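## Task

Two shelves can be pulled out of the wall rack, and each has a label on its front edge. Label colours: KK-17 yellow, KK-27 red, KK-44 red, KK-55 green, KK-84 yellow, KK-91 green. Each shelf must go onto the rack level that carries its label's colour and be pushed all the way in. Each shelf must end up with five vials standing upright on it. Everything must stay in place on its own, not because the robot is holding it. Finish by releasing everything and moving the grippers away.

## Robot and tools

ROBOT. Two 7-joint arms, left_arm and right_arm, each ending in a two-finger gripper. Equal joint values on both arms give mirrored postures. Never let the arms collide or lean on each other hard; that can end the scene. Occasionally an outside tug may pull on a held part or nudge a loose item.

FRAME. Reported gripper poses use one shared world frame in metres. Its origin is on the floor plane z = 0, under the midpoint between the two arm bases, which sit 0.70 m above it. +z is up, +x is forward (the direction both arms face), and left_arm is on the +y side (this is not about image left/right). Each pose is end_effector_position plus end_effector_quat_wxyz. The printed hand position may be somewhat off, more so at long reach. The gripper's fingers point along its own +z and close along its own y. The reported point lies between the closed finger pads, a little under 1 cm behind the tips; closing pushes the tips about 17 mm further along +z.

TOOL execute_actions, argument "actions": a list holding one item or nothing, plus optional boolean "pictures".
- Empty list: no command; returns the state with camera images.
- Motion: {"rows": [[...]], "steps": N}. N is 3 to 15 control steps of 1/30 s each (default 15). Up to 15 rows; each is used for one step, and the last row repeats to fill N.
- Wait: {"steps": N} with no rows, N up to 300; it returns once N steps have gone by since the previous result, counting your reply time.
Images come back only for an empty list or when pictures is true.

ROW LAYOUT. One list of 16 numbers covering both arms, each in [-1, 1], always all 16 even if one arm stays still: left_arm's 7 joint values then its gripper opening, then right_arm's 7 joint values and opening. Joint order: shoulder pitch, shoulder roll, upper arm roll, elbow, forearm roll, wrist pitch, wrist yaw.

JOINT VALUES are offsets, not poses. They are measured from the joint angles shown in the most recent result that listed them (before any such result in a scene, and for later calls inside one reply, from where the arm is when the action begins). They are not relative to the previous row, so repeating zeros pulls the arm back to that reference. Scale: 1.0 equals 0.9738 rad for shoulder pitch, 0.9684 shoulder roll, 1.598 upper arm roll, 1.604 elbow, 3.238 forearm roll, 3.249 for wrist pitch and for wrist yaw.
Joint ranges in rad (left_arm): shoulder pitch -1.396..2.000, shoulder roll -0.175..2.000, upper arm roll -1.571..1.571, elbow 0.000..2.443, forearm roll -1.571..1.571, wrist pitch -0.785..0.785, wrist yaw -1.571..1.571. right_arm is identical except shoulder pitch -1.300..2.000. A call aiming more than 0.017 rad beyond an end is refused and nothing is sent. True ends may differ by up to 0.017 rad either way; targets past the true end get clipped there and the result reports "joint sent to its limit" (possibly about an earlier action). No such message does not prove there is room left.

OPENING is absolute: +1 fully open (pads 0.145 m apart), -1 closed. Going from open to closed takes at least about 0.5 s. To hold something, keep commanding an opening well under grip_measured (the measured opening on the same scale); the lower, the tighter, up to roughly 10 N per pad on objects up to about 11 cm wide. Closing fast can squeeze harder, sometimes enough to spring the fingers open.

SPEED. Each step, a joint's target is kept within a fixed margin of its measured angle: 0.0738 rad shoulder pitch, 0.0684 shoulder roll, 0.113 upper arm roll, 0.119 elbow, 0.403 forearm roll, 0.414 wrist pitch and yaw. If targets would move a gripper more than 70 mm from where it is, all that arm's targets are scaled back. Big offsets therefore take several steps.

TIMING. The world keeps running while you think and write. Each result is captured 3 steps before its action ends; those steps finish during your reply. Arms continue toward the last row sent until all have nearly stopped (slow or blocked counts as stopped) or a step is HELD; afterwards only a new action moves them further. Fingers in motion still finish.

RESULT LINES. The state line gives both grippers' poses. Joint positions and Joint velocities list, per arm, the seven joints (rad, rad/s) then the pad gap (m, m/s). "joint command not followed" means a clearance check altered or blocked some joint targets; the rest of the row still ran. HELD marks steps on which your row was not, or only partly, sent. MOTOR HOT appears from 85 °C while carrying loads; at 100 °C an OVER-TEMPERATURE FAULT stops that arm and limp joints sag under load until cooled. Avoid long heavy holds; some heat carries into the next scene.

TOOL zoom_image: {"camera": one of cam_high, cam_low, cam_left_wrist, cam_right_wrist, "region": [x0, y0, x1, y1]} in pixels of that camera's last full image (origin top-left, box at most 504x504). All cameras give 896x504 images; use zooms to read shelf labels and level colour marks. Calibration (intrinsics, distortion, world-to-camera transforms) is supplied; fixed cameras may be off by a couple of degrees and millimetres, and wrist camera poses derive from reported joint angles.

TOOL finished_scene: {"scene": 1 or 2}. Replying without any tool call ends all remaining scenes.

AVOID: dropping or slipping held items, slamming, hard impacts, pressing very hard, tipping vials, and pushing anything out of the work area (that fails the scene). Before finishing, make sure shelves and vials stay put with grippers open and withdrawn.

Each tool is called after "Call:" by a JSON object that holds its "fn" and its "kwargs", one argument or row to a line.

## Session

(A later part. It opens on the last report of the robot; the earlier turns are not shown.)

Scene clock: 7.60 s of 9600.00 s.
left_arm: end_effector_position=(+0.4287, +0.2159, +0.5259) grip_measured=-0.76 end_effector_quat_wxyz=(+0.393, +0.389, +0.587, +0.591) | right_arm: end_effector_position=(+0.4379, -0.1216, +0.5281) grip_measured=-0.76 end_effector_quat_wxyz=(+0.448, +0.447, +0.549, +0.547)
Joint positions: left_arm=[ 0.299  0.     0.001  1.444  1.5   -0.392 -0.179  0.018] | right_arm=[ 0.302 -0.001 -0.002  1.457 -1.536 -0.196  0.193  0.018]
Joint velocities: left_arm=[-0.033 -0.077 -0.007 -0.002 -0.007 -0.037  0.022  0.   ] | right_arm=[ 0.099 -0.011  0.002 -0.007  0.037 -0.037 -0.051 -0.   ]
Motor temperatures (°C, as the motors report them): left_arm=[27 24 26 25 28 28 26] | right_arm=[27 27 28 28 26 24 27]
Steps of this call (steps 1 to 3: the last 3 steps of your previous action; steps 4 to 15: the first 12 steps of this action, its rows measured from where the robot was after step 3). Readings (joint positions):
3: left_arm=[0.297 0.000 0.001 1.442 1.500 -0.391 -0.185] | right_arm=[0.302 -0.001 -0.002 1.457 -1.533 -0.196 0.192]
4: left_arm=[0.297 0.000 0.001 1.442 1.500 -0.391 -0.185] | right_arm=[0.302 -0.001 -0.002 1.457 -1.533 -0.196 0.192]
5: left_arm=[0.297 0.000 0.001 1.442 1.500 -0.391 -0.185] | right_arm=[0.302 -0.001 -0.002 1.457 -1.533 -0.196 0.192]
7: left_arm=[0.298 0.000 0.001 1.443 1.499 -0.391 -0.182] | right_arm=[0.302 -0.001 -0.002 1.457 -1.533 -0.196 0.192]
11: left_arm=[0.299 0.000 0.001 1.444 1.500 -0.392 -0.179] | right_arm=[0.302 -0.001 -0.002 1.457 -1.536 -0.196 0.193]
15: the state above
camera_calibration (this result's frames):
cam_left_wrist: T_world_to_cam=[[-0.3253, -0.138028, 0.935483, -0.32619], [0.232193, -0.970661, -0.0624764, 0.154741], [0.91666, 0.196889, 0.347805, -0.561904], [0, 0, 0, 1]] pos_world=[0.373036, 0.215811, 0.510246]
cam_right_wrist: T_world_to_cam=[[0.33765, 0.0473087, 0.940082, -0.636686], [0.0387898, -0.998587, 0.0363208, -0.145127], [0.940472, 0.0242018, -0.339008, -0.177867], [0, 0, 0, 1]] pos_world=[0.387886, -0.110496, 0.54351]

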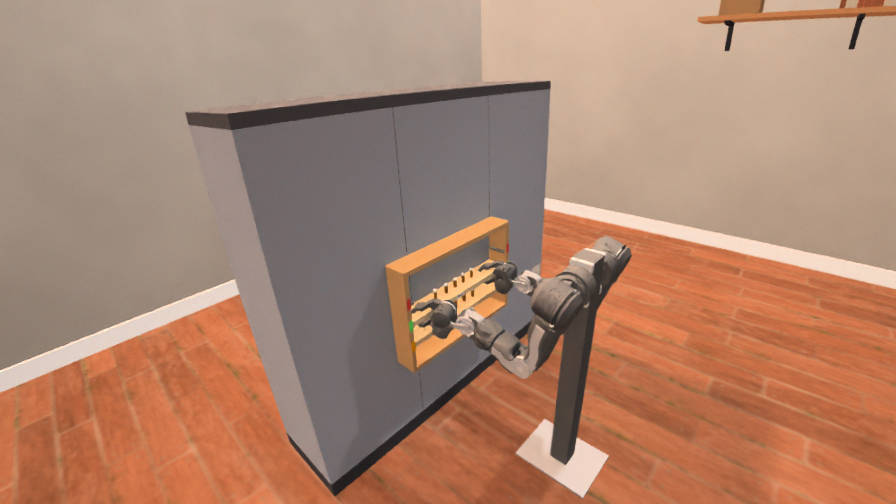

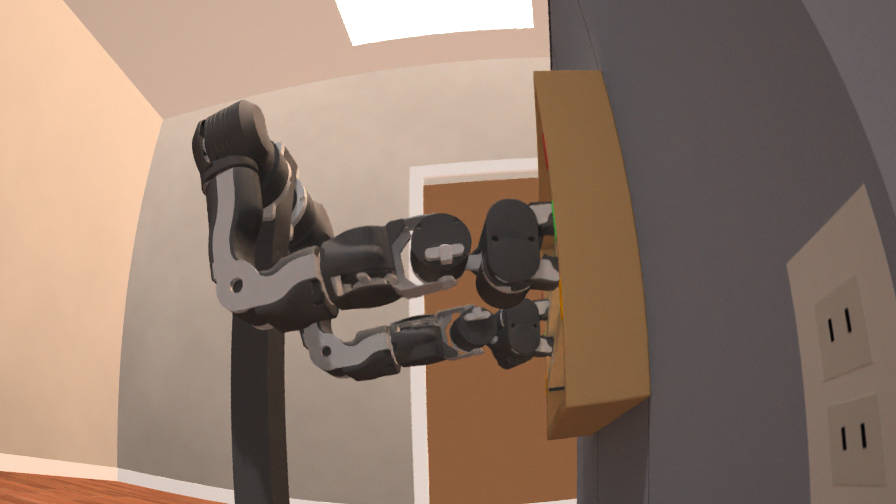

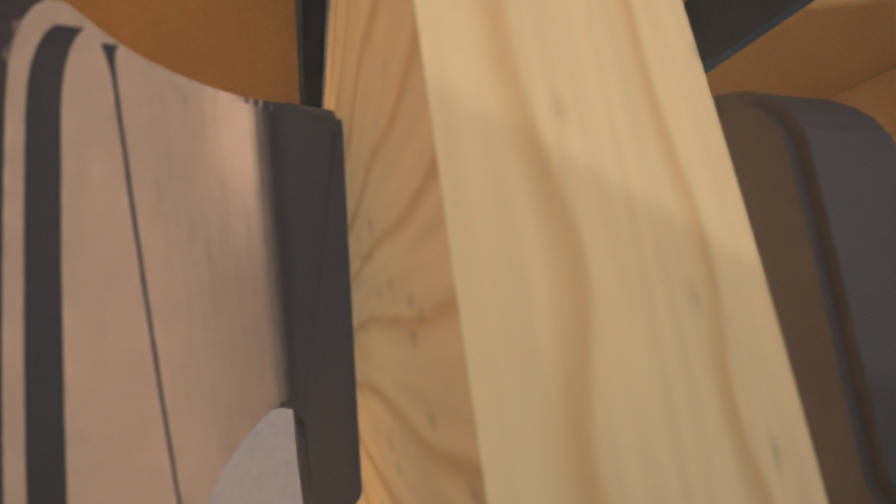

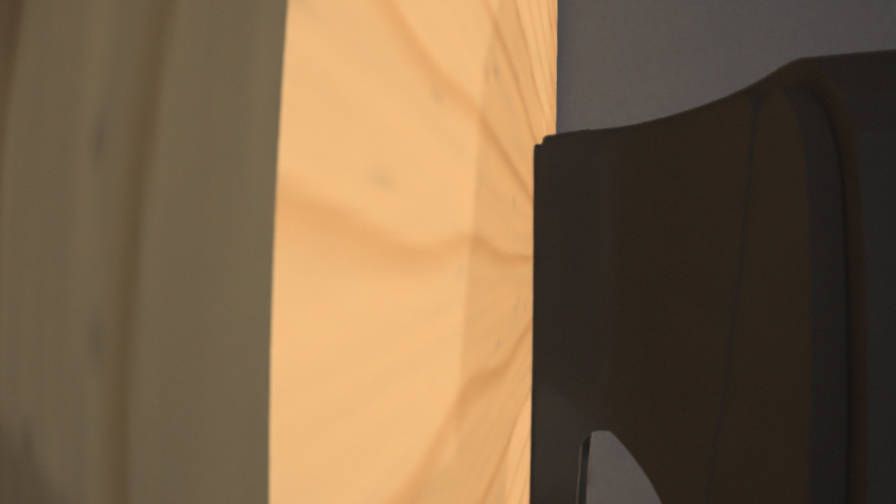

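Call:
{"fn": "execute_actions", "kwargs": {
  "actions": [
    {"rows":[[-0.004,0,0,0.005,0,0,-0.001,-1,-0.004,0,0,0.004,0,0,0,-1],[-0.014,0,0,0.012,-0.001,0,-0.002,-1,-0.014,0,0,0.011,0,0,0.001,-1],[-0.028,0,0,0.023,-0.001,0,-0.004,-1,-0.028,0,0,0.022,0.001,0,0.003,-1],[-0.046,0,0,0.039,-0.002,0,-0.006,-1,-0.047,0,0,0.037,0.001,0,0.004,-1],[-0.067,0,0,0.056,-0.003,0,-0.009,-1,-0.068,0,0,0.054,0.001,0,0.006,-1],[-0.09,0,0,0.076,-0.004,0.001,-0.012,-1,-0.091,0,0,0.073,0.002,0,0.009,-1],[-0.115,0,0,0.097,-0.006,0.001,-0.015,-1,-0.117,0,0,0.093,0.002,0,0.011,-1],[-0.141,0,0,0.119,-0.007,0.001,-0.019,-1,-0.143,0,0,0.114,0.003,0,0.013,-1],[-0.164,0,0,0.138,-0.008,0.001,-0.022,-1,-0.166,0,0,0.132,0.004,0.001,0.016,-1],[-0.185,0,0,0.156,-0.009,0.002,-0.025,-1,-0.187,0,0,0.149,0.004,0.001,0.018,-1],[-0.203,0,0,0.171,-0.01,0.002,-0.027,-1,-0.206,0,0,0.164,0.004,0.001,0.019,-1],[-0.217,0,0,0.183,-0.011,0.002,-0.029,-1,-0.22,0,0,0.175,0.005,0.001,0.021,-1],[-0.226,0,0,0.191,-0.011,0.002,-0.03,-1,-0.229,0,0,0.183,0.005,0.001,0.022,-1],[-0.231,0,0,0.1945,-0.0114,0.002,-0.031,-1,-0.234,0,0,0.1864,0.005,0.001,0.022,-1]]}
  ]
}}

Call:
{"fn": "execute_actions", "kwargs": {
  "actions": [
    {"steps":8}
  ],
  "pictures": true
}}

Scene clock: 8.50 s of 9600.00 s.
left_arm: end_effector_position=(+0.3796, +0.2156, +0.5284) grip_measured=-0.76 end_effector_quat_wxyz=(+0.390, +0.393, +0.592, +0.585) | right_arm: end_effector_position=(+0.3885, -0.1212, +0.5288) grip_measured=-0.76 end_effector_quat_wxyz=(+0.445, +0.448, +0.552, +0.544)
Joint positions: left_arm=[ 0.085  0.     0.001  1.726  1.473 -0.384 -0.27   0.018] | right_arm=[ 0.085 -0.001 -0.002  1.729 -1.525 -0.197  0.259  0.018]
Joint velocities: left_arm=[-0.385  0.033  0.017  0.462 -0.125  0.037 -0.168  0.   ] | right_arm=[-0.363  0.033 -0.002  0.437  0.081 -0.037  0.11   0.   ]
Motor temperatures (°C, as the motors report them): left_arm=[27 24 26 25 28 28 26] | right_arm=[27 27 28 28 26 24 27]
Steps of this call (steps 1 to 3: the last 3 steps of your previous action; steps 4 to 15: the robot went on to your last target; steps 16 to 27: the first 12 steps of this action). Readings (joint positions):
16: left_arm=[0.299 0.000 0.001 1.446 1.502 -0.392 -0.180] | right_arm=[0.301 -0.001 -0.002 1.458 -1.538 -0.196 0.193]
17: left_arm=[0.292 0.000 0.001 1.455 1.502 -0.391 -0.183] | right_arm=[0.294 -0.001 -0.002 1.466 -1.538 -0.196 0.195]
19: left_arm=[0.258 0.000 0.001 1.498 1.499 -0.390 -0.191] | right_arm=[0.260 -0.001 -0.002 1.509 -1.537 -0.196 0.201]
23: left_arm=[0.161 0.000 0.001 1.623 1.486 -0.387 -0.229] | right_arm=[0.162 -0.001 -0.002 1.630 -1.532 -0.197 0.228]
27: the state above

Scene clock: 8.77 s of 9600.00 s.
left_arm: end_effector_position=(+0.3762, +0.2156, +0.5286) grip_measured=-0.76 end_effector_quat_wxyz=(+0.388, +0.395, +0.594, +0.584) | right_arm: end_effector_position=(+0.3852, -0.1211, +0.5293) grip_measured=-0.76 end_effector_quat_wxyz=(+0.443, +0.450, +0.553, +0.544)
Joint positions: left_arm=[ 0.071  0.     0.001  1.748  1.468 -0.383 -0.286  0.018] | right_arm=[ 0.071 -0.001 -0.002  1.75  -1.523 -0.197  0.271  0.018]
Joint velocities: left_arm=[-0.033  0.011  0.042 -0.007  0.022 -0.037  0.007 -0.   ] | right_arm=[-0.055  0.055 -0.007 -0.002  0.022  0.051 -0.007  0.   ]
Motor temperatures (°C, as the motors report them): left_arm=[27 24 26 25 28 28 26] | right_arm=[27 27 28 28 26 24 27]
Kept back: nothing.
Steps of this call (steps 1 to 3: the last 3 steps of your previous action; steps 4 to 8: the robot went on to your last target). Readings (joint positions):
1: left_arm=[0.075 0.000 0.001 1.741 1.471 -0.384 -0.276] | right_arm=[0.075 -0.001 -0.002 1.742 -1.523 -0.197 0.264]
2: left_arm=[0.071 0.000 0.001 1.747 1.469 -0.384 -0.281] | right_arm=[0.071 -0.001 -0.002 1.749 -1.523 -0.197 0.267]
4: left_arm=[0.071 0.000 0.001 1.748 1.468 -0.383 -0.284] | right_arm=[0.071 -0.001 -0.002 1.750 -1.523 -0.197 0.270]
8: the state above
camera_calibration (this result's frames):
cam_left_wrist: T_world_to_cam=[[-0.302923, -0.130134, 0.944088, -0.360523], [0.228947, -0.971559, -0.0604602, 0.167168], [0.925106, 0.197832, 0.324102, -0.505467], [0, 0, 0, 1]] pos_world=[0.320127, 0.215495, 0.514295]
cam_right_wrist: T_world_to_cam=[[0.351358, 0.0502327, 0.934893, -0.622231], [0.0426727, -0.998381, 0.0376065, -0.144819], [0.935268, 0.0266811, -0.352932, -0.118199], [0, 0, 0, 1]] pos_world=[0.335353, -0.110174, 0.545449]

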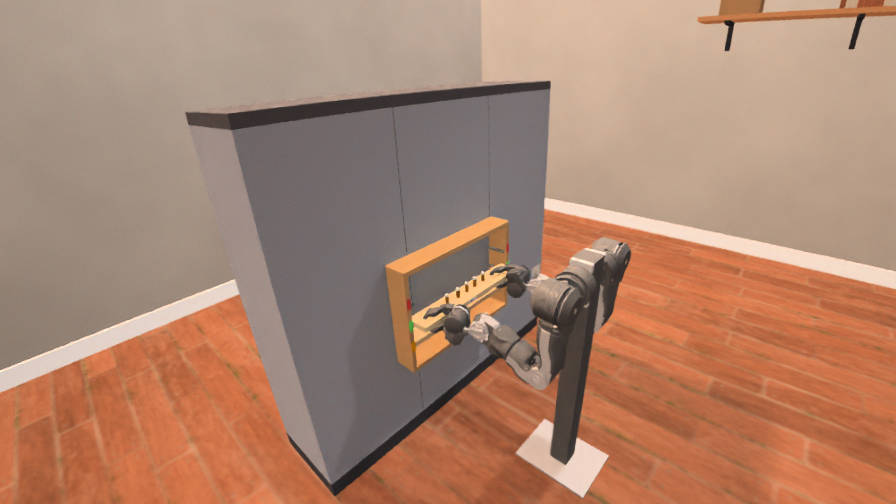

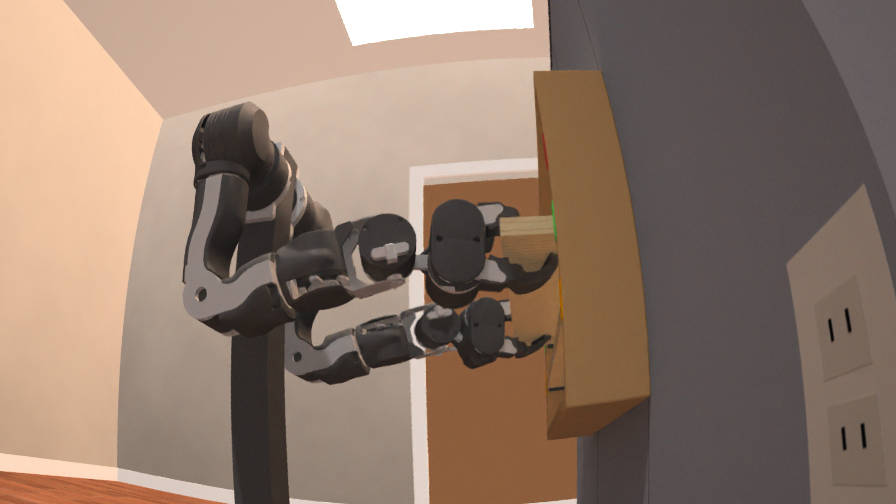

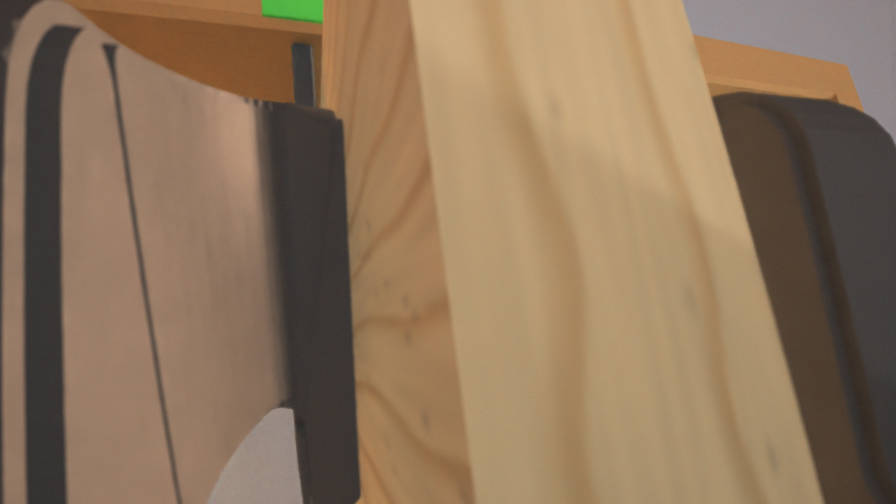

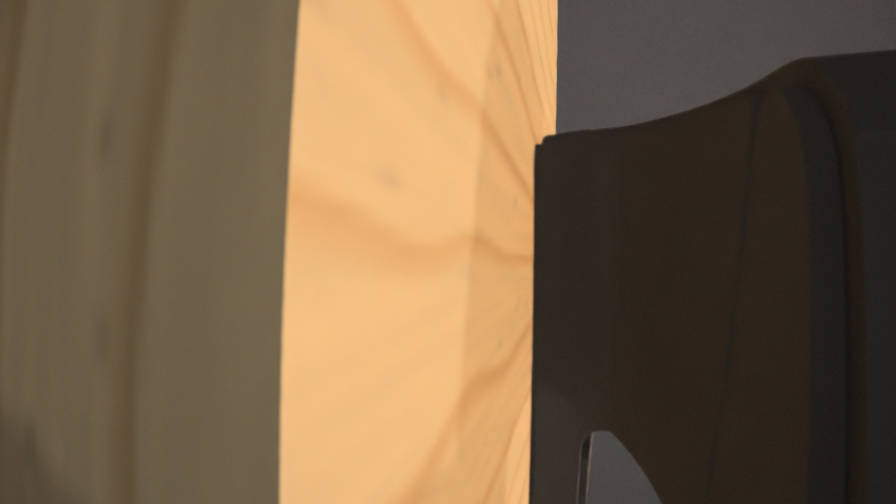

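Call:
{"fn": "execute_actions", "kwargs": {
  "actions": [
    {"rows":[[-0.001,0,0,0.009,0,0,0.001,-1,-0.001,0,0,0.009,0,0,-0.001,-1],[-0.009,0,0,0.018,-0.001,0,-0.001,-1,-0.009,0,0,0.018,0.001,0,0.001,-1],[-0.021,0,0,0.032,-0.003,0.001,-0.004,-1,-0.021,0,0,0.032,0.001,0.001,0.004,-1],[-0.037,0,0,0.05,-0.004,0.001,-0.008,-1,-0.037,0,0,0.05,0.002,0.001,0.008,-1],[-0.055,0,0,0.071,-0.006,0.002,-0.013,-1,-0.055,0,0,0.071,0.003,0.001,0.012,-1],[-0.075,0,0,0.094,-0.008,0.002,-0.018,-1,-0.075,0,0,0.094,0.004,0.002,0.017,-1],[-0.097,0,0,0.119,-0.011,0.003,-0.024,-1,-0.097,0,0,0.119,0.006,0.002,0.022,-1],[-0.119,0,0,0.144,-0.013,0.004,-0.029,-1,-0.119,0,0,0.144,0.007,0.003,0.028,-1],[-0.139,0,0,0.167,-0.015,0.004,-0.034,-1,-0.139,0,0,0.167,0.008,0.003,0.032,-1],[-0.157,0,0,0.188,-0.017,0.005,-0.039,-1,-0.157,0,0,0.188,0.009,0.004,0.037,-1],[-0.173,0,0,0.206,-0.019,0.005,-0.043,-1,-0.173,0,0,0.206,0.01,0.004,0.041,-1],[-0.185,0,0,0.22,-0.02,0.006,-0.046,-1,-0.185,0,0,0.22,0.011,0.004,0.044,-1],[-0.193,0,0,0.229,-0.021,0.006,-0.048,-1,-0.193,0,0,0.229,0.011,0.005,0.046,-1],[-0.197,0,0,0.234,-0.022,0.006,-0.049,-1,-0.197,0,0,0.233,0.012,0.005,0.0465,-1]]}
  ]
}}

Call:
{"fn": "execute_actions", "kwargs": {
  "actions": [
    {"steps":8}
  ],
  "pictures": true
}}

Scene clock: 9.47 s of 9600.00 s.
left_arm: end_effector_position=(+0.3249, +0.2152, +0.5678) grip_measured=-0.76 end_effector_quat_wxyz=(+0.397, +0.387, +0.586, +0.590) | right_arm: end_effector_position=(+0.3336, -0.1204, +0.5684) grip_measured=-0.76 end_effector_quat_wxyz=(+0.450, +0.440, +0.547, +0.552)
Joint positions: left_arm=[-0.111  0.     0.001  2.093  1.415 -0.364 -0.425  0.018] | right_arm=[-0.111 -0.001 -0.002  2.095 -1.494 -0.192  0.406  0.018]
Joint velocities: left_arm=[-0.319 -0.099  0.002  0.569 -0.168  0.007 -0.183  0.   ] | right_arm=[-0.297  0.033 -0.012  0.54   0.066  0.037  0.198 -0.   ]
Motor temperatures (°C, as the motors report them): left_arm=[27 24 26 25 28 28 26] | right_arm=[27 27 28 28 26 24 27]
Steps of this call (steps 1 to 9: the robot went on to your last target; steps 10 to 21: the first 12 steps of this action). Readings (joint positions):
10: left_arm=[0.069 0.000 0.001 1.750 1.468 -0.382 -0.288] | right_arm=[0.070 -0.001 -0.002 1.753 -1.523 -0.197 0.273]
11: left_arm=[0.063 0.000 0.001 1.762 1.468 -0.382 -0.293] | right_arm=[0.064 -0.001 -0.002 1.765 -1.523 -0.197 0.278]
13: left_arm=[0.033 0.000 0.001 1.813 1.464 -0.380 -0.310] | right_arm=[0.034 -0.001 -0.002 1.817 -1.522 -0.196 0.295]
17: left_arm=[-0.047 0.000 0.001 1.966 1.440 -0.372 -0.368] | right_arm=[-0.046 -0.001 -0.002 1.968 -1.508 -0.195 0.350]
21: the state above

Scene clock: 9.73 s of 9600.00 s.
left_arm: end_effector_position=(+0.3211, +0.2151, +0.5692) grip_measured=-0.76 end_effector_quat_wxyz=(+0.394, +0.391, +0.588, +0.589) | right_arm: end_effector_position=(+0.3300, -0.1204, +0.5692) grip_measured=-0.76 end_effector_quat_wxyz=(+0.446, +0.444, +0.549, +0.550)
Joint positions: left_arm=[-0.123  0.     0.     2.119  1.404 -0.36  -0.452  0.018] | right_arm=[-0.123 -0.001 -0.002  2.118 -1.487 -0.19   0.43   0.018]
Joint velocities: left_arm=[ 0.011 -0.011  0.002  0.017  0.081  0.095 -0.051 -0.   ] | right_arm=[-0.099 -0.055  0.017  0.007 -0.066 -0.007 -0.007  0.   ]
Motor temperatures (°C, as the motors report them): left_arm=[27 24 26 25 28 28 26] | right_arm=[27 27 28 28 26 24 27]
Kept back: nothing.
Steps of this call (steps 1 to 3: the last 3 steps of your previous action; steps 4 to 8: the robot went on to your last target). Readings (joint positions):
1: left_arm=[-0.119 0.000 0.001 2.109 1.411 -0.363 -0.435] | right_arm=[-0.119 -0.001 -0.002 2.110 -1.491 -0.191 0.415]
2: left_arm=[-0.123 0.000 0.001 2.117 1.407 -0.361 -0.441] | right_arm=[-0.122 -0.001 -0.002 2.118 -1.489 -0.191 0.421]
4: left_arm=[-0.123 0.000 0.000 2.119 1.405 -0.360 -0.449] | right_arm=[-0.123 -0.001 -0.002 2.118 -1.488 -0.190 0.428]
8: the state above
camera_calibration (this result's frames):
cam_left_wrist: T_world_to_cam=[[-0.323255, -0.133661, 0.936825, -0.404204], [0.228496, -0.971707, -0.0597949, 0.181576], [0.918312, 0.194731, 0.34465, -0.476501], [0, 0, 0, 1]] pos_world=[0.265426, 0.215202, 0.553752]
cam_right_wrist: T_world_to_cam=[[0.333448, 0.0480299, 0.941544, -0.638301], [0.0466123, -0.99832, 0.0344184, -0.142765], [0.941615, 0.0324108, -0.335127, -0.0640647], [0, 0, 0, 1]] pos_world=[0.279819, -0.109791, 0.584433]

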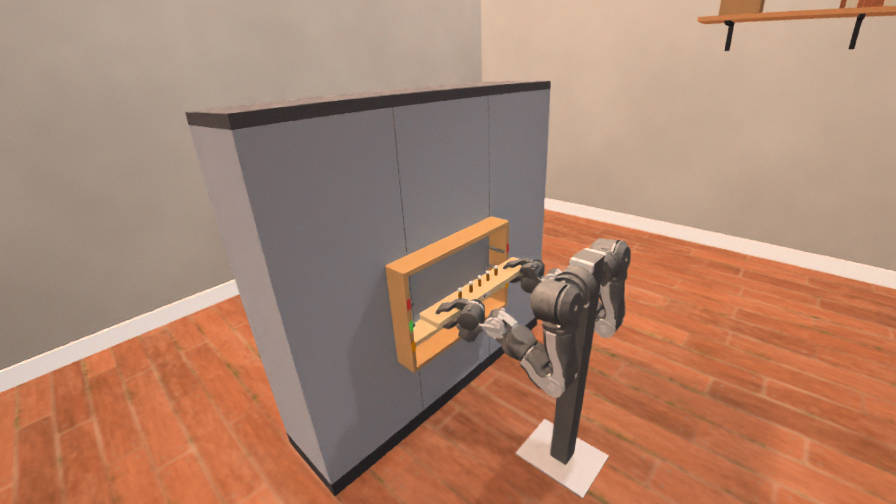

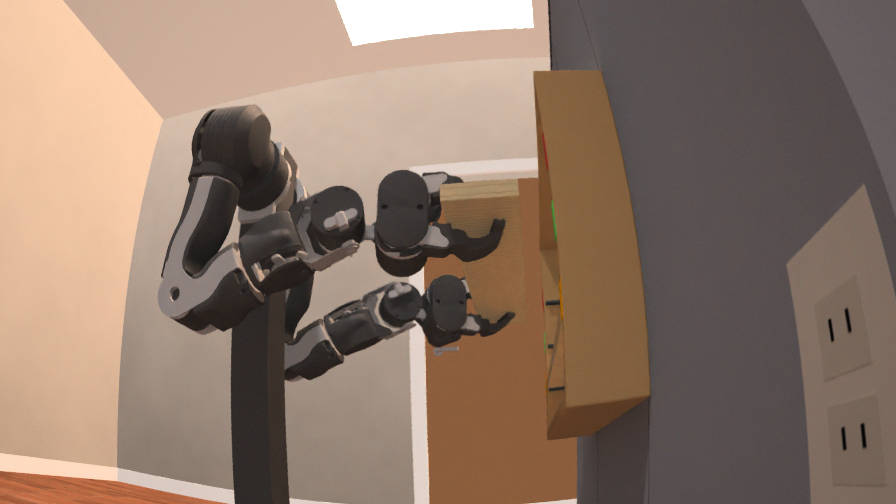

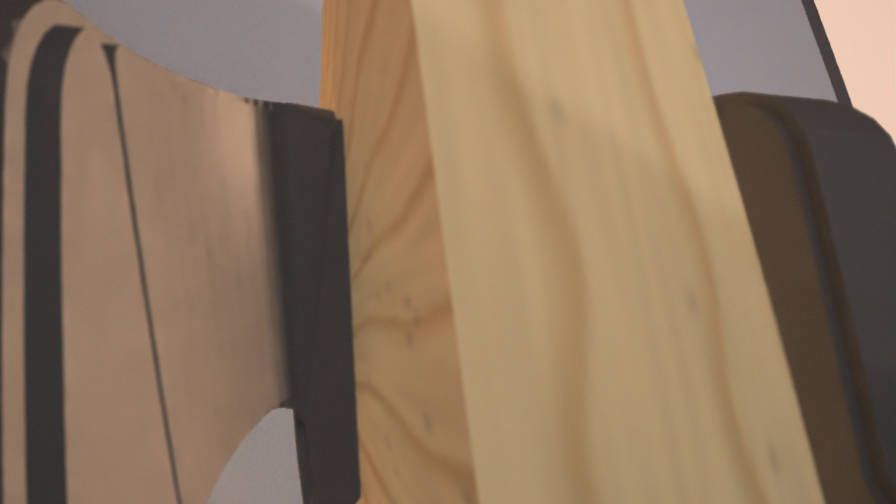

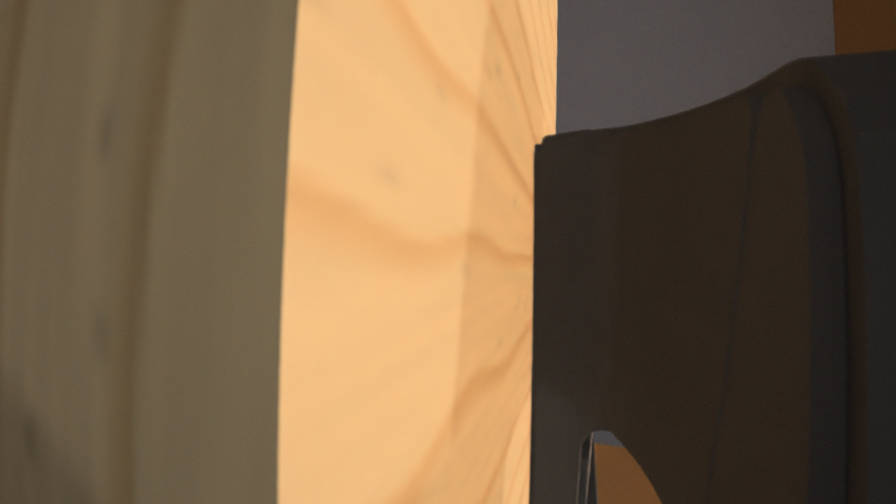

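Call:
{"fn": "execute_actions", "kwargs": {
  "actions": [
    {"rows":[[0.007,0,0,0.004,-0.001,0,0,-1,0.007,0,0,0.004,0,0,0,-1],[0.016,0,0,0.005,-0.002,0.001,-0.003,-1,0.016,0,0,0.005,0.001,0.001,0.003,-1],[0.029,0,0,0.006,-0.003,0.002,-0.008,-1,0.029,0,0,0.006,0.001,0.001,0.008,-1],[0.046,0,0,0.007,-0.005,0.003,-0.014,-1,0.046,0,0,0.007,0.002,0.002,0.013,-1],[0.065,0,0,0.008,-0.008,0.004,-0.021,-1,0.065,0,0,0.008,0.003,0.003,0.02,-1],[0.086,0,0,0.009,-0.01,0.005,-0.029,-1,0.086,0,0,0.009,0.005,0.004,0.028,-1],[0.109,0,0,0.011,-0.013,0.007,-0.037,-1,0.109,0,0,0.011,0.006,0.005,0.036,-1],[0.133,0,0,0.012,-0.016,0.009,-0.045,-1,0.133,0,0,0.012,0.007,0.006,0.044,-1],[0.154,0,0,0.013,-0.019,0.01,-0.052,-1,0.154,0,0,0.013,0.009,0.007,0.051,-1],[0.173,0,0,0.014,-0.021,0.011,-0.059,-1,0.173,0,0,0.014,0.01,0.008,0.057,-1],[0.19,0,0,0.015,-0.023,0.012,-0.064,-1,0.19,0,0,0.015,0.011,0.009,0.062,-1],[0.203,0,0,0.016,-0.025,0.013,-0.068,-1,0.203,0,0,0.016,0.011,0.009,0.066,-1],[0.211,0,0,0.017,-0.026,0.014,-0.071,-1,0.211,0,0,0.017,0.012,0.01,0.069,-1],[0.216,0,0,0.017,-0.027,0.014,-0.072,-1,0.216,0,0,0.017,0.012,0.01,0.07,-1]]}
  ]
}}

Call:
{"fn": "execute_actions", "kwargs": {
  "actions": [
    {"steps":8}
  ],
  "pictures": true
}}

Scene clock: 10.47 s of 9600.00 s.
left_arm: end_effector_position=(+0.3407, +0.2149, +0.6095) grip_measured=-0.76 end_effector_quat_wxyz=(+0.398, +0.387, +0.586, +0.590) | right_arm: end_effector_position=(+0.3494, -0.1207, +0.6099) grip_measured=-0.76 end_effector_quat_wxyz=(+0.451, +0.440, +0.546, +0.552)
Joint positions: left_arm=[ 0.071 -0.     0.     2.136  1.337 -0.319 -0.658  0.018] | right_arm=[ 0.072 -0.001 -0.002  2.137 -1.454 -0.169  0.631  0.018]
Joint velocities: left_arm=[ 0.275 -0.055 -0.007  0.022 -0.11   0.125 -0.388  0.   ] | right_arm=[ 0.275  0.011  0.002  0.051  0.022  0.081  0.388 -0.   ]
Motor temperatures (°C, as the motors report them): left_arm=[27 24 26 25 28 28 26] | right_arm=[27 27 28 28 26 24 27]
Steps of this call (steps 1 to 10: the robot went on to your last target; steps 11 to 22: the first 12 steps of this action). Readings (joint positions):
11: left_arm=[-0.122 0.000 0.000 2.119 1.404 -0.359 -0.454] | right_arm=[-0.122 -0.001 -0.002 2.118 -1.487 -0.190 0.434]
12: left_arm=[-0.117 0.000 0.000 2.119 1.404 -0.358 -0.462] | right_arm=[-0.117 -0.001 -0.002 2.118 -1.487 -0.190 0.441]
14: left_arm=[-0.087 0.000 0.000 2.119 1.398 -0.354 -0.490] | right_arm=[-0.086 -0.001 -0.002 2.119 -1.486 -0.188 0.466]
18: left_arm=[0.001 0.000 0.000 2.129 1.367 -0.337 -0.575] | right_arm=[0.001 -0.001 -0.002 2.130 -1.470 -0.179 0.550]
22: the state above

Scene clock: 10.73 s of 9600.00 s.
left_arm: end_effector_position=(+0.3415, +0.2150, +0.6101) grip_measured=-0.76 end_effector_quat_wxyz=(+0.393, +0.392, +0.589, +0.588) | right_arm: end_effector_position=(+0.3503, -0.1206, +0.6102) grip_measured=-0.76 end_effector_quat_wxyz=(+0.446, +0.445, +0.550, +0.548)
Joint positions: left_arm=[ 0.085 -0.     0.     2.14   1.325 -0.311 -0.692  0.018] | right_arm=[ 0.085 -0.001 -0.003  2.14  -1.448 -0.164  0.664  0.018]
Joint velocities: left_arm=[-0.011  0.055 -0.017 -0.002 -0.051 -0.022 -0.037 -0.   ] | right_arm=[-0.055 -0.011 -0.017  0.012  0.066 -0.022  0.007 -0.   ]
Motor temperatures (°C, as the motors report them): left_arm=[27 24 26 25 28 28 26] | right_arm=[27 27 28 28 26 24 27]
Kept back: nothing.
Steps of this call (steps 1 to 3: the last 3 steps of your previous action; steps 4 to 8: the robot went on to your last target). Readings (joint positions):
1: left_arm=[0.080 -0.000 0.000 2.138 1.332 -0.316 -0.671] | right_arm=[0.080 -0.001 -0.002 2.139 -1.451 -0.167 0.643]
2: left_arm=[0.084 -0.000 0.000 2.140 1.329 -0.314 -0.679] | right_arm=[0.085 -0.001 -0.002 2.140 -1.449 -0.166 0.652]
4: left_arm=[0.085 -0.000 0.000 2.140 1.326 -0.312 -0.689] | right_arm=[0.085 -0.001 -0.003 2.140 -1.448 -0.165 0.662]
8: the state above
camera_calibration (this result's frames):
cam_left_wrist: T_world_to_cam=[[-0.320194, -0.132673, 0.938016, -0.437948], [0.227768, -0.971883, -0.059714, 0.179489], [0.919564, 0.19453, 0.341409, -0.50767], [0, 0, 0, 1]] pos_world=[0.285725, 0.215096, 0.594843]
cam_right_wrist: T_world_to_cam=[[0.336007, 0.0491808, 0.940574, -0.68389], [0.0452532, -0.998325, 0.0360345, -0.145808], [0.940772, 0.0304561, -0.33767, -0.0678055], [0, 0, 0, 1]] pos_world=[0.30018, -0.109865, 0.625607]

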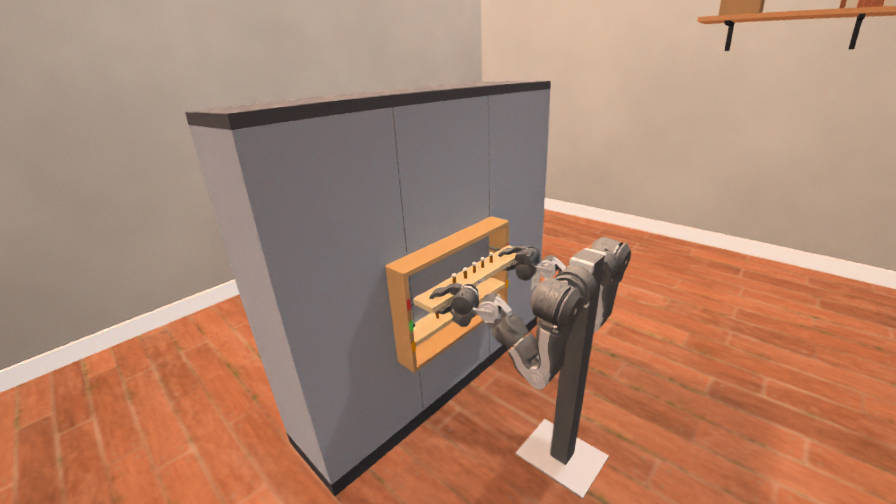

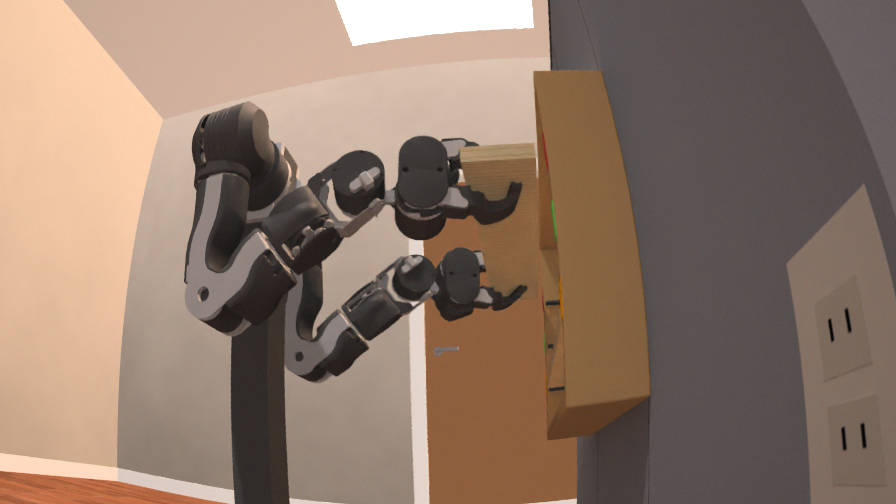

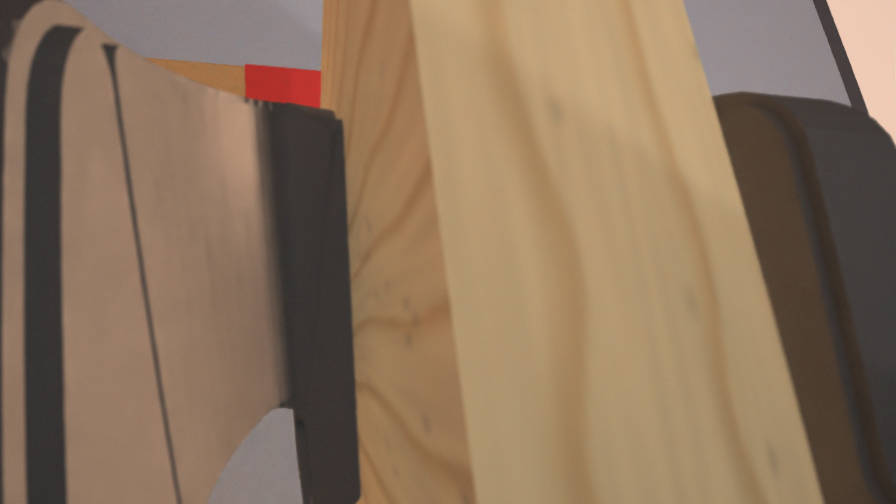

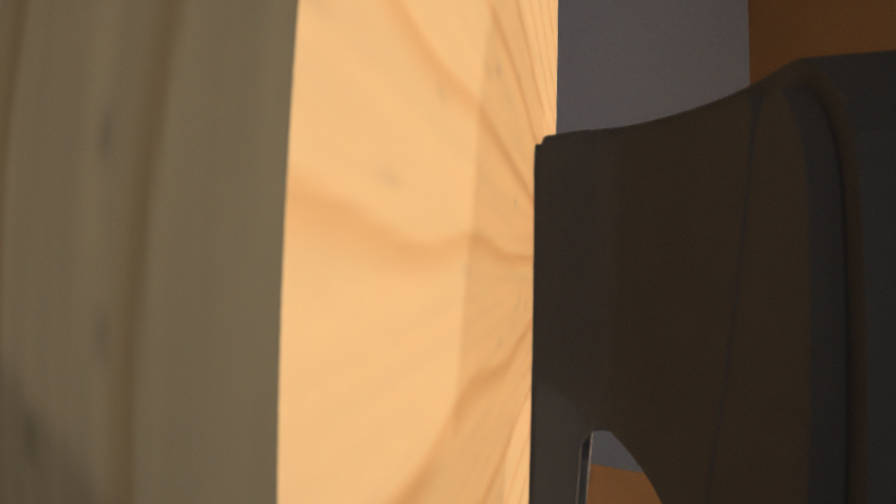

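Call:
{"fn": "execute_actions", "kwargs": {
  "actions": [
    {"rows":[[0.007,0,0,0.001,0,0,0.002,-1,0.007,0,0,0.001,0,0,-0.002,-1],[0.014,0,0,-0.005,0,0,0.003,-1,0.014,0,0,-0.005,0,0,-0.003,-1],[0.025,0,0,-0.013,0,0,0.004,-1,0.025,0,0,-0.013,0,0,-0.004,-1],[0.039,0,0,-0.025,0.001,-0.001,0.006,-1,0.039,0,0,-0.025,-0.001,0,-0.006,-1],[0.056,0,0,-0.037,0.001,-0.001,0.007,-1,0.056,0,0,-0.037,-0.001,0,-0.008,-1],[0.074,0,0,-0.052,0.001,-0.002,0.009,-1,0.074,0,0,-0.052,-0.001,0,-0.009,-1],[0.094,0,0,-0.068,0.002,-0.002,0.011,-1,0.094,0,0,-0.068,-0.002,0,-0.011,-1],[0.114,0,0,-0.083,0.002,-0.002,0.013,-1,0.114,0,0,-0.083,-0.002,0,-0.013,-1],[0.132,0,0,-0.098,0.002,-0.003,0.015,-1,0.132,0,0,-0.098,-0.002,0,-0.015,-1],[0.149,0,0,-0.11,0.002,-0.003,0.016,-1,0.149,0,0,-0.11,-0.002,0,-0.017,-1],[0.163,0,0,-0.122,0.003,-0.004,0.017,-1,0.163,0,0,-0.122,-0.003,0,-0.018,-1],[0.174,0,0,-0.13,0.003,-0.004,0.018,-1,0.174,0,0,-0.13,-0.003,0,-0.019,-1],[0.181,0,0,-0.136,0.003,-0.004,0.019,-1,0.181,0,0,-0.136,-0.003,0,-0.02,-1],[0.185,0,0,-0.139,0.003,-0.004,0.019,-1,0.185,0,0,-0.139,-0.003,0,-0.02,-1]]}
  ]
}}

Call:
{"fn": "execute_actions", "kwargs": {
  "actions": [
    {"steps":8}
  ],
  "pictures": true
}}

Scene clock: 11.47 s of 9600.00 s.
left_arm: end_effector_position=(+0.3828, +0.2149, +0.6073) grip_measured=-0.76 end_effector_quat_wxyz=(+0.391, +0.394, +0.590, +0.586) | right_arm: end_effector_position=(+0.3916, -0.1211, +0.6078) grip_measured=-0.76 end_effector_quat_wxyz=(+0.445, +0.448, +0.550, +0.546)
Joint positions: left_arm=[ 0.25  -0.     0.     1.931  1.336 -0.319 -0.656  0.018] | right_arm=[ 0.25  -0.001 -0.003  1.932 -1.456 -0.165  0.627  0.018]
Joint velocities: left_arm=[ 0.187  0.033  0.007 -0.33   0.022 -0.007  0.037 -0.   ] | right_arm=[ 0.253 -0.033  0.002 -0.325 -0.081 -0.037 -0.081  0.   ]
Motor temperatures (°C, as the motors report them): left_arm=[27 24 26 25 28 28 26] | right_arm=[27 27 28 28 26 24 27]
Steps of this call (steps 1 to 10: the robot went on to your last target; steps 11 to 22: the first 12 steps of this action). Readings (joint positions):
11: left_arm=[0.085 -0.000 0.000 2.140 1.326 -0.311 -0.693] | right_arm=[0.086 -0.001 -0.003 2.140 -1.447 -0.165 0.665]
12: left_arm=[0.090 -0.000 0.000 2.135 1.327 -0.311 -0.693] | right_arm=[0.090 -0.001 -0.003 2.136 -1.447 -0.165 0.665]
14: left_arm=[0.117 -0.000 0.000 2.103 1.327 -0.311 -0.691] | right_arm=[0.117 -0.001 -0.003 2.104 -1.449 -0.165 0.663]
18: left_arm=[0.190 -0.000 0.000 2.008 1.332 -0.315 -0.676] | right_arm=[0.190 -0.001 -0.003 2.009 -1.452 -0.165 0.648]
22: the state above

Scene clock: 11.73 s of 9600.00 s.
left_arm: end_effector_position=(+0.3856, +0.2149, +0.6073) grip_measured=-0.76 end_effector_quat_wxyz=(+0.391, +0.394, +0.590, +0.587) | right_arm: end_effector_position=(+0.3944, -0.1212, +0.6075) grip_measured=-0.76 end_effector_quat_wxyz=(+0.446, +0.448, +0.550, +0.547)
Joint positions: left_arm=[ 0.26  -0.     0.     1.916  1.338 -0.32  -0.648  0.018] | right_arm=[ 0.26  -0.001 -0.003  1.916 -1.456 -0.165  0.62   0.018]
Joint velocities: left_arm=[ 0.011 -0.099 -0.002 -0.002 -0.051  0.022 -0.022  0.   ] | right_arm=[-0.055  0.099 -0.007 -0.012  0.037 -0.095  0.051  0.   ]
Motor temperatures (°C, as the motors report them): left_arm=[27 24 26 25 28 28 26] | right_arm=[27 27 28 28 26 24 27]
Kept back: nothing.
Steps of this call (steps 1 to 3: the last 3 steps of your previous action; steps 4 to 8: the robot went on to your last target). Readings (joint positions):
1: left_arm=[0.257 -0.000 0.000 1.922 1.337 -0.319 -0.653] | right_arm=[0.257 -0.001 -0.003 1.922 -1.456 -0.165 0.623]
2: left_arm=[0.260 -0.000 0.000 1.917 1.337 -0.320 -0.650] | right_arm=[0.260 -0.001 -0.003 1.917 -1.456 -0.165 0.621]
4: left_arm=[0.260 -0.000 0.000 1.916 1.338 -0.320 -0.649] | right_arm=[0.260 -0.001 -0.003 1.916 -1.456 -0.165 0.621]
8: the state above
camera_calibration (this result's frames):
cam_left_wrist: T_world_to_cam=[[-0.314405, -0.134001, 0.939784, -0.42425], [0.22688, -0.971904, -0.0626778, 0.171344], [0.921778, 0.193512, 0.335974, -0.544631], [0, 0, 0, 1]] pos_world=[0.329768, 0.215073, 0.592425]
cam_right_wrist: T_world_to_cam=[[0.340985, 0.0463098, 0.938927, -0.697481], [0.0410084, -0.998568, 0.0343586, -0.145649], [0.939174, 0.0267881, -0.342396, -0.107192], [0, 0, 0, 1]] pos_world=[0.344475, -0.110269, 0.623186]

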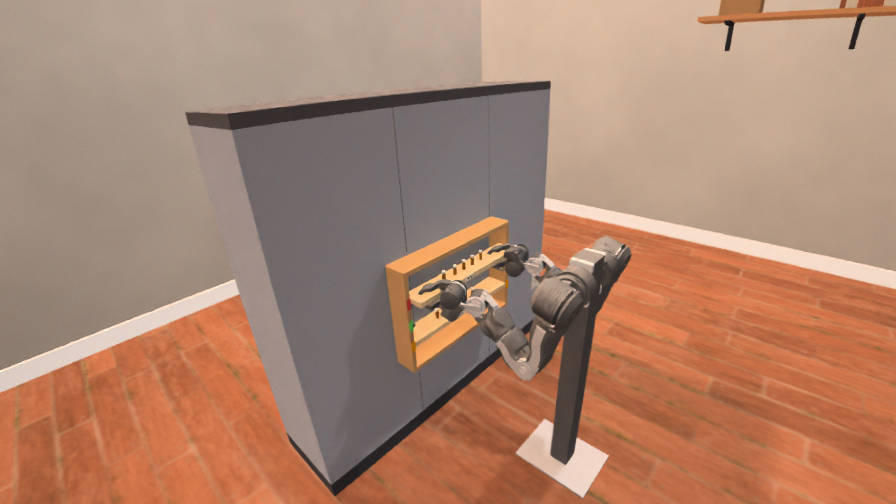

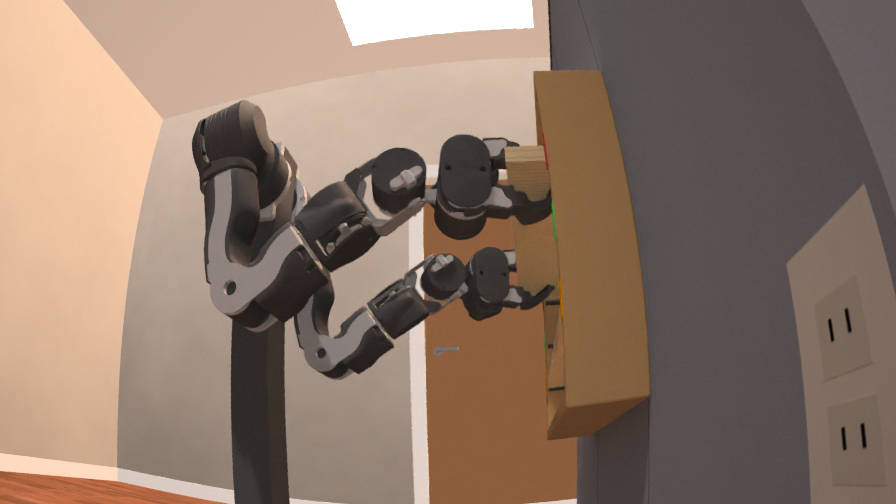

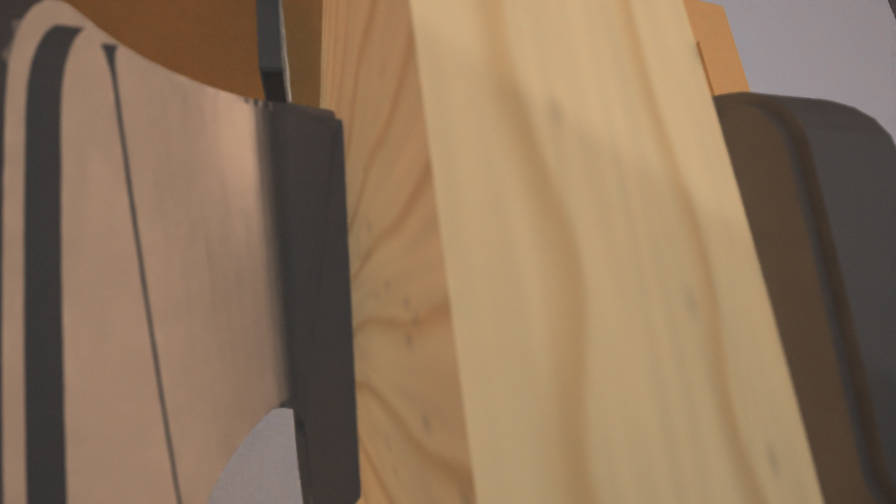

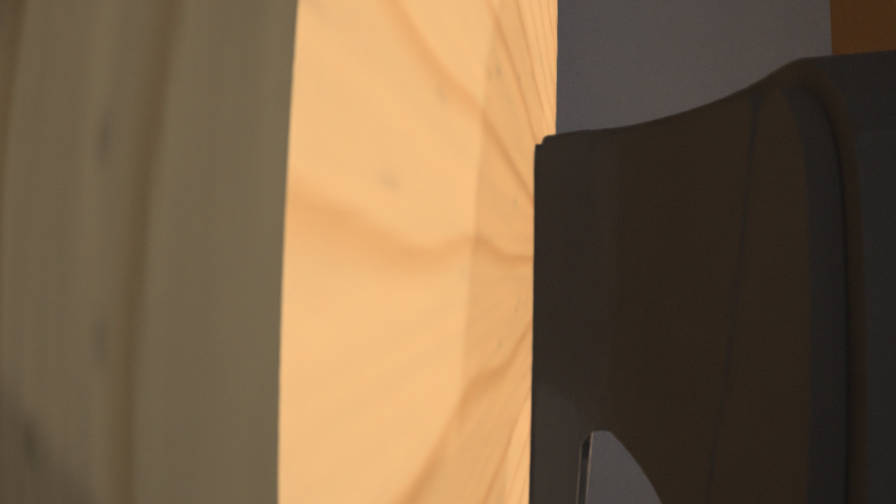

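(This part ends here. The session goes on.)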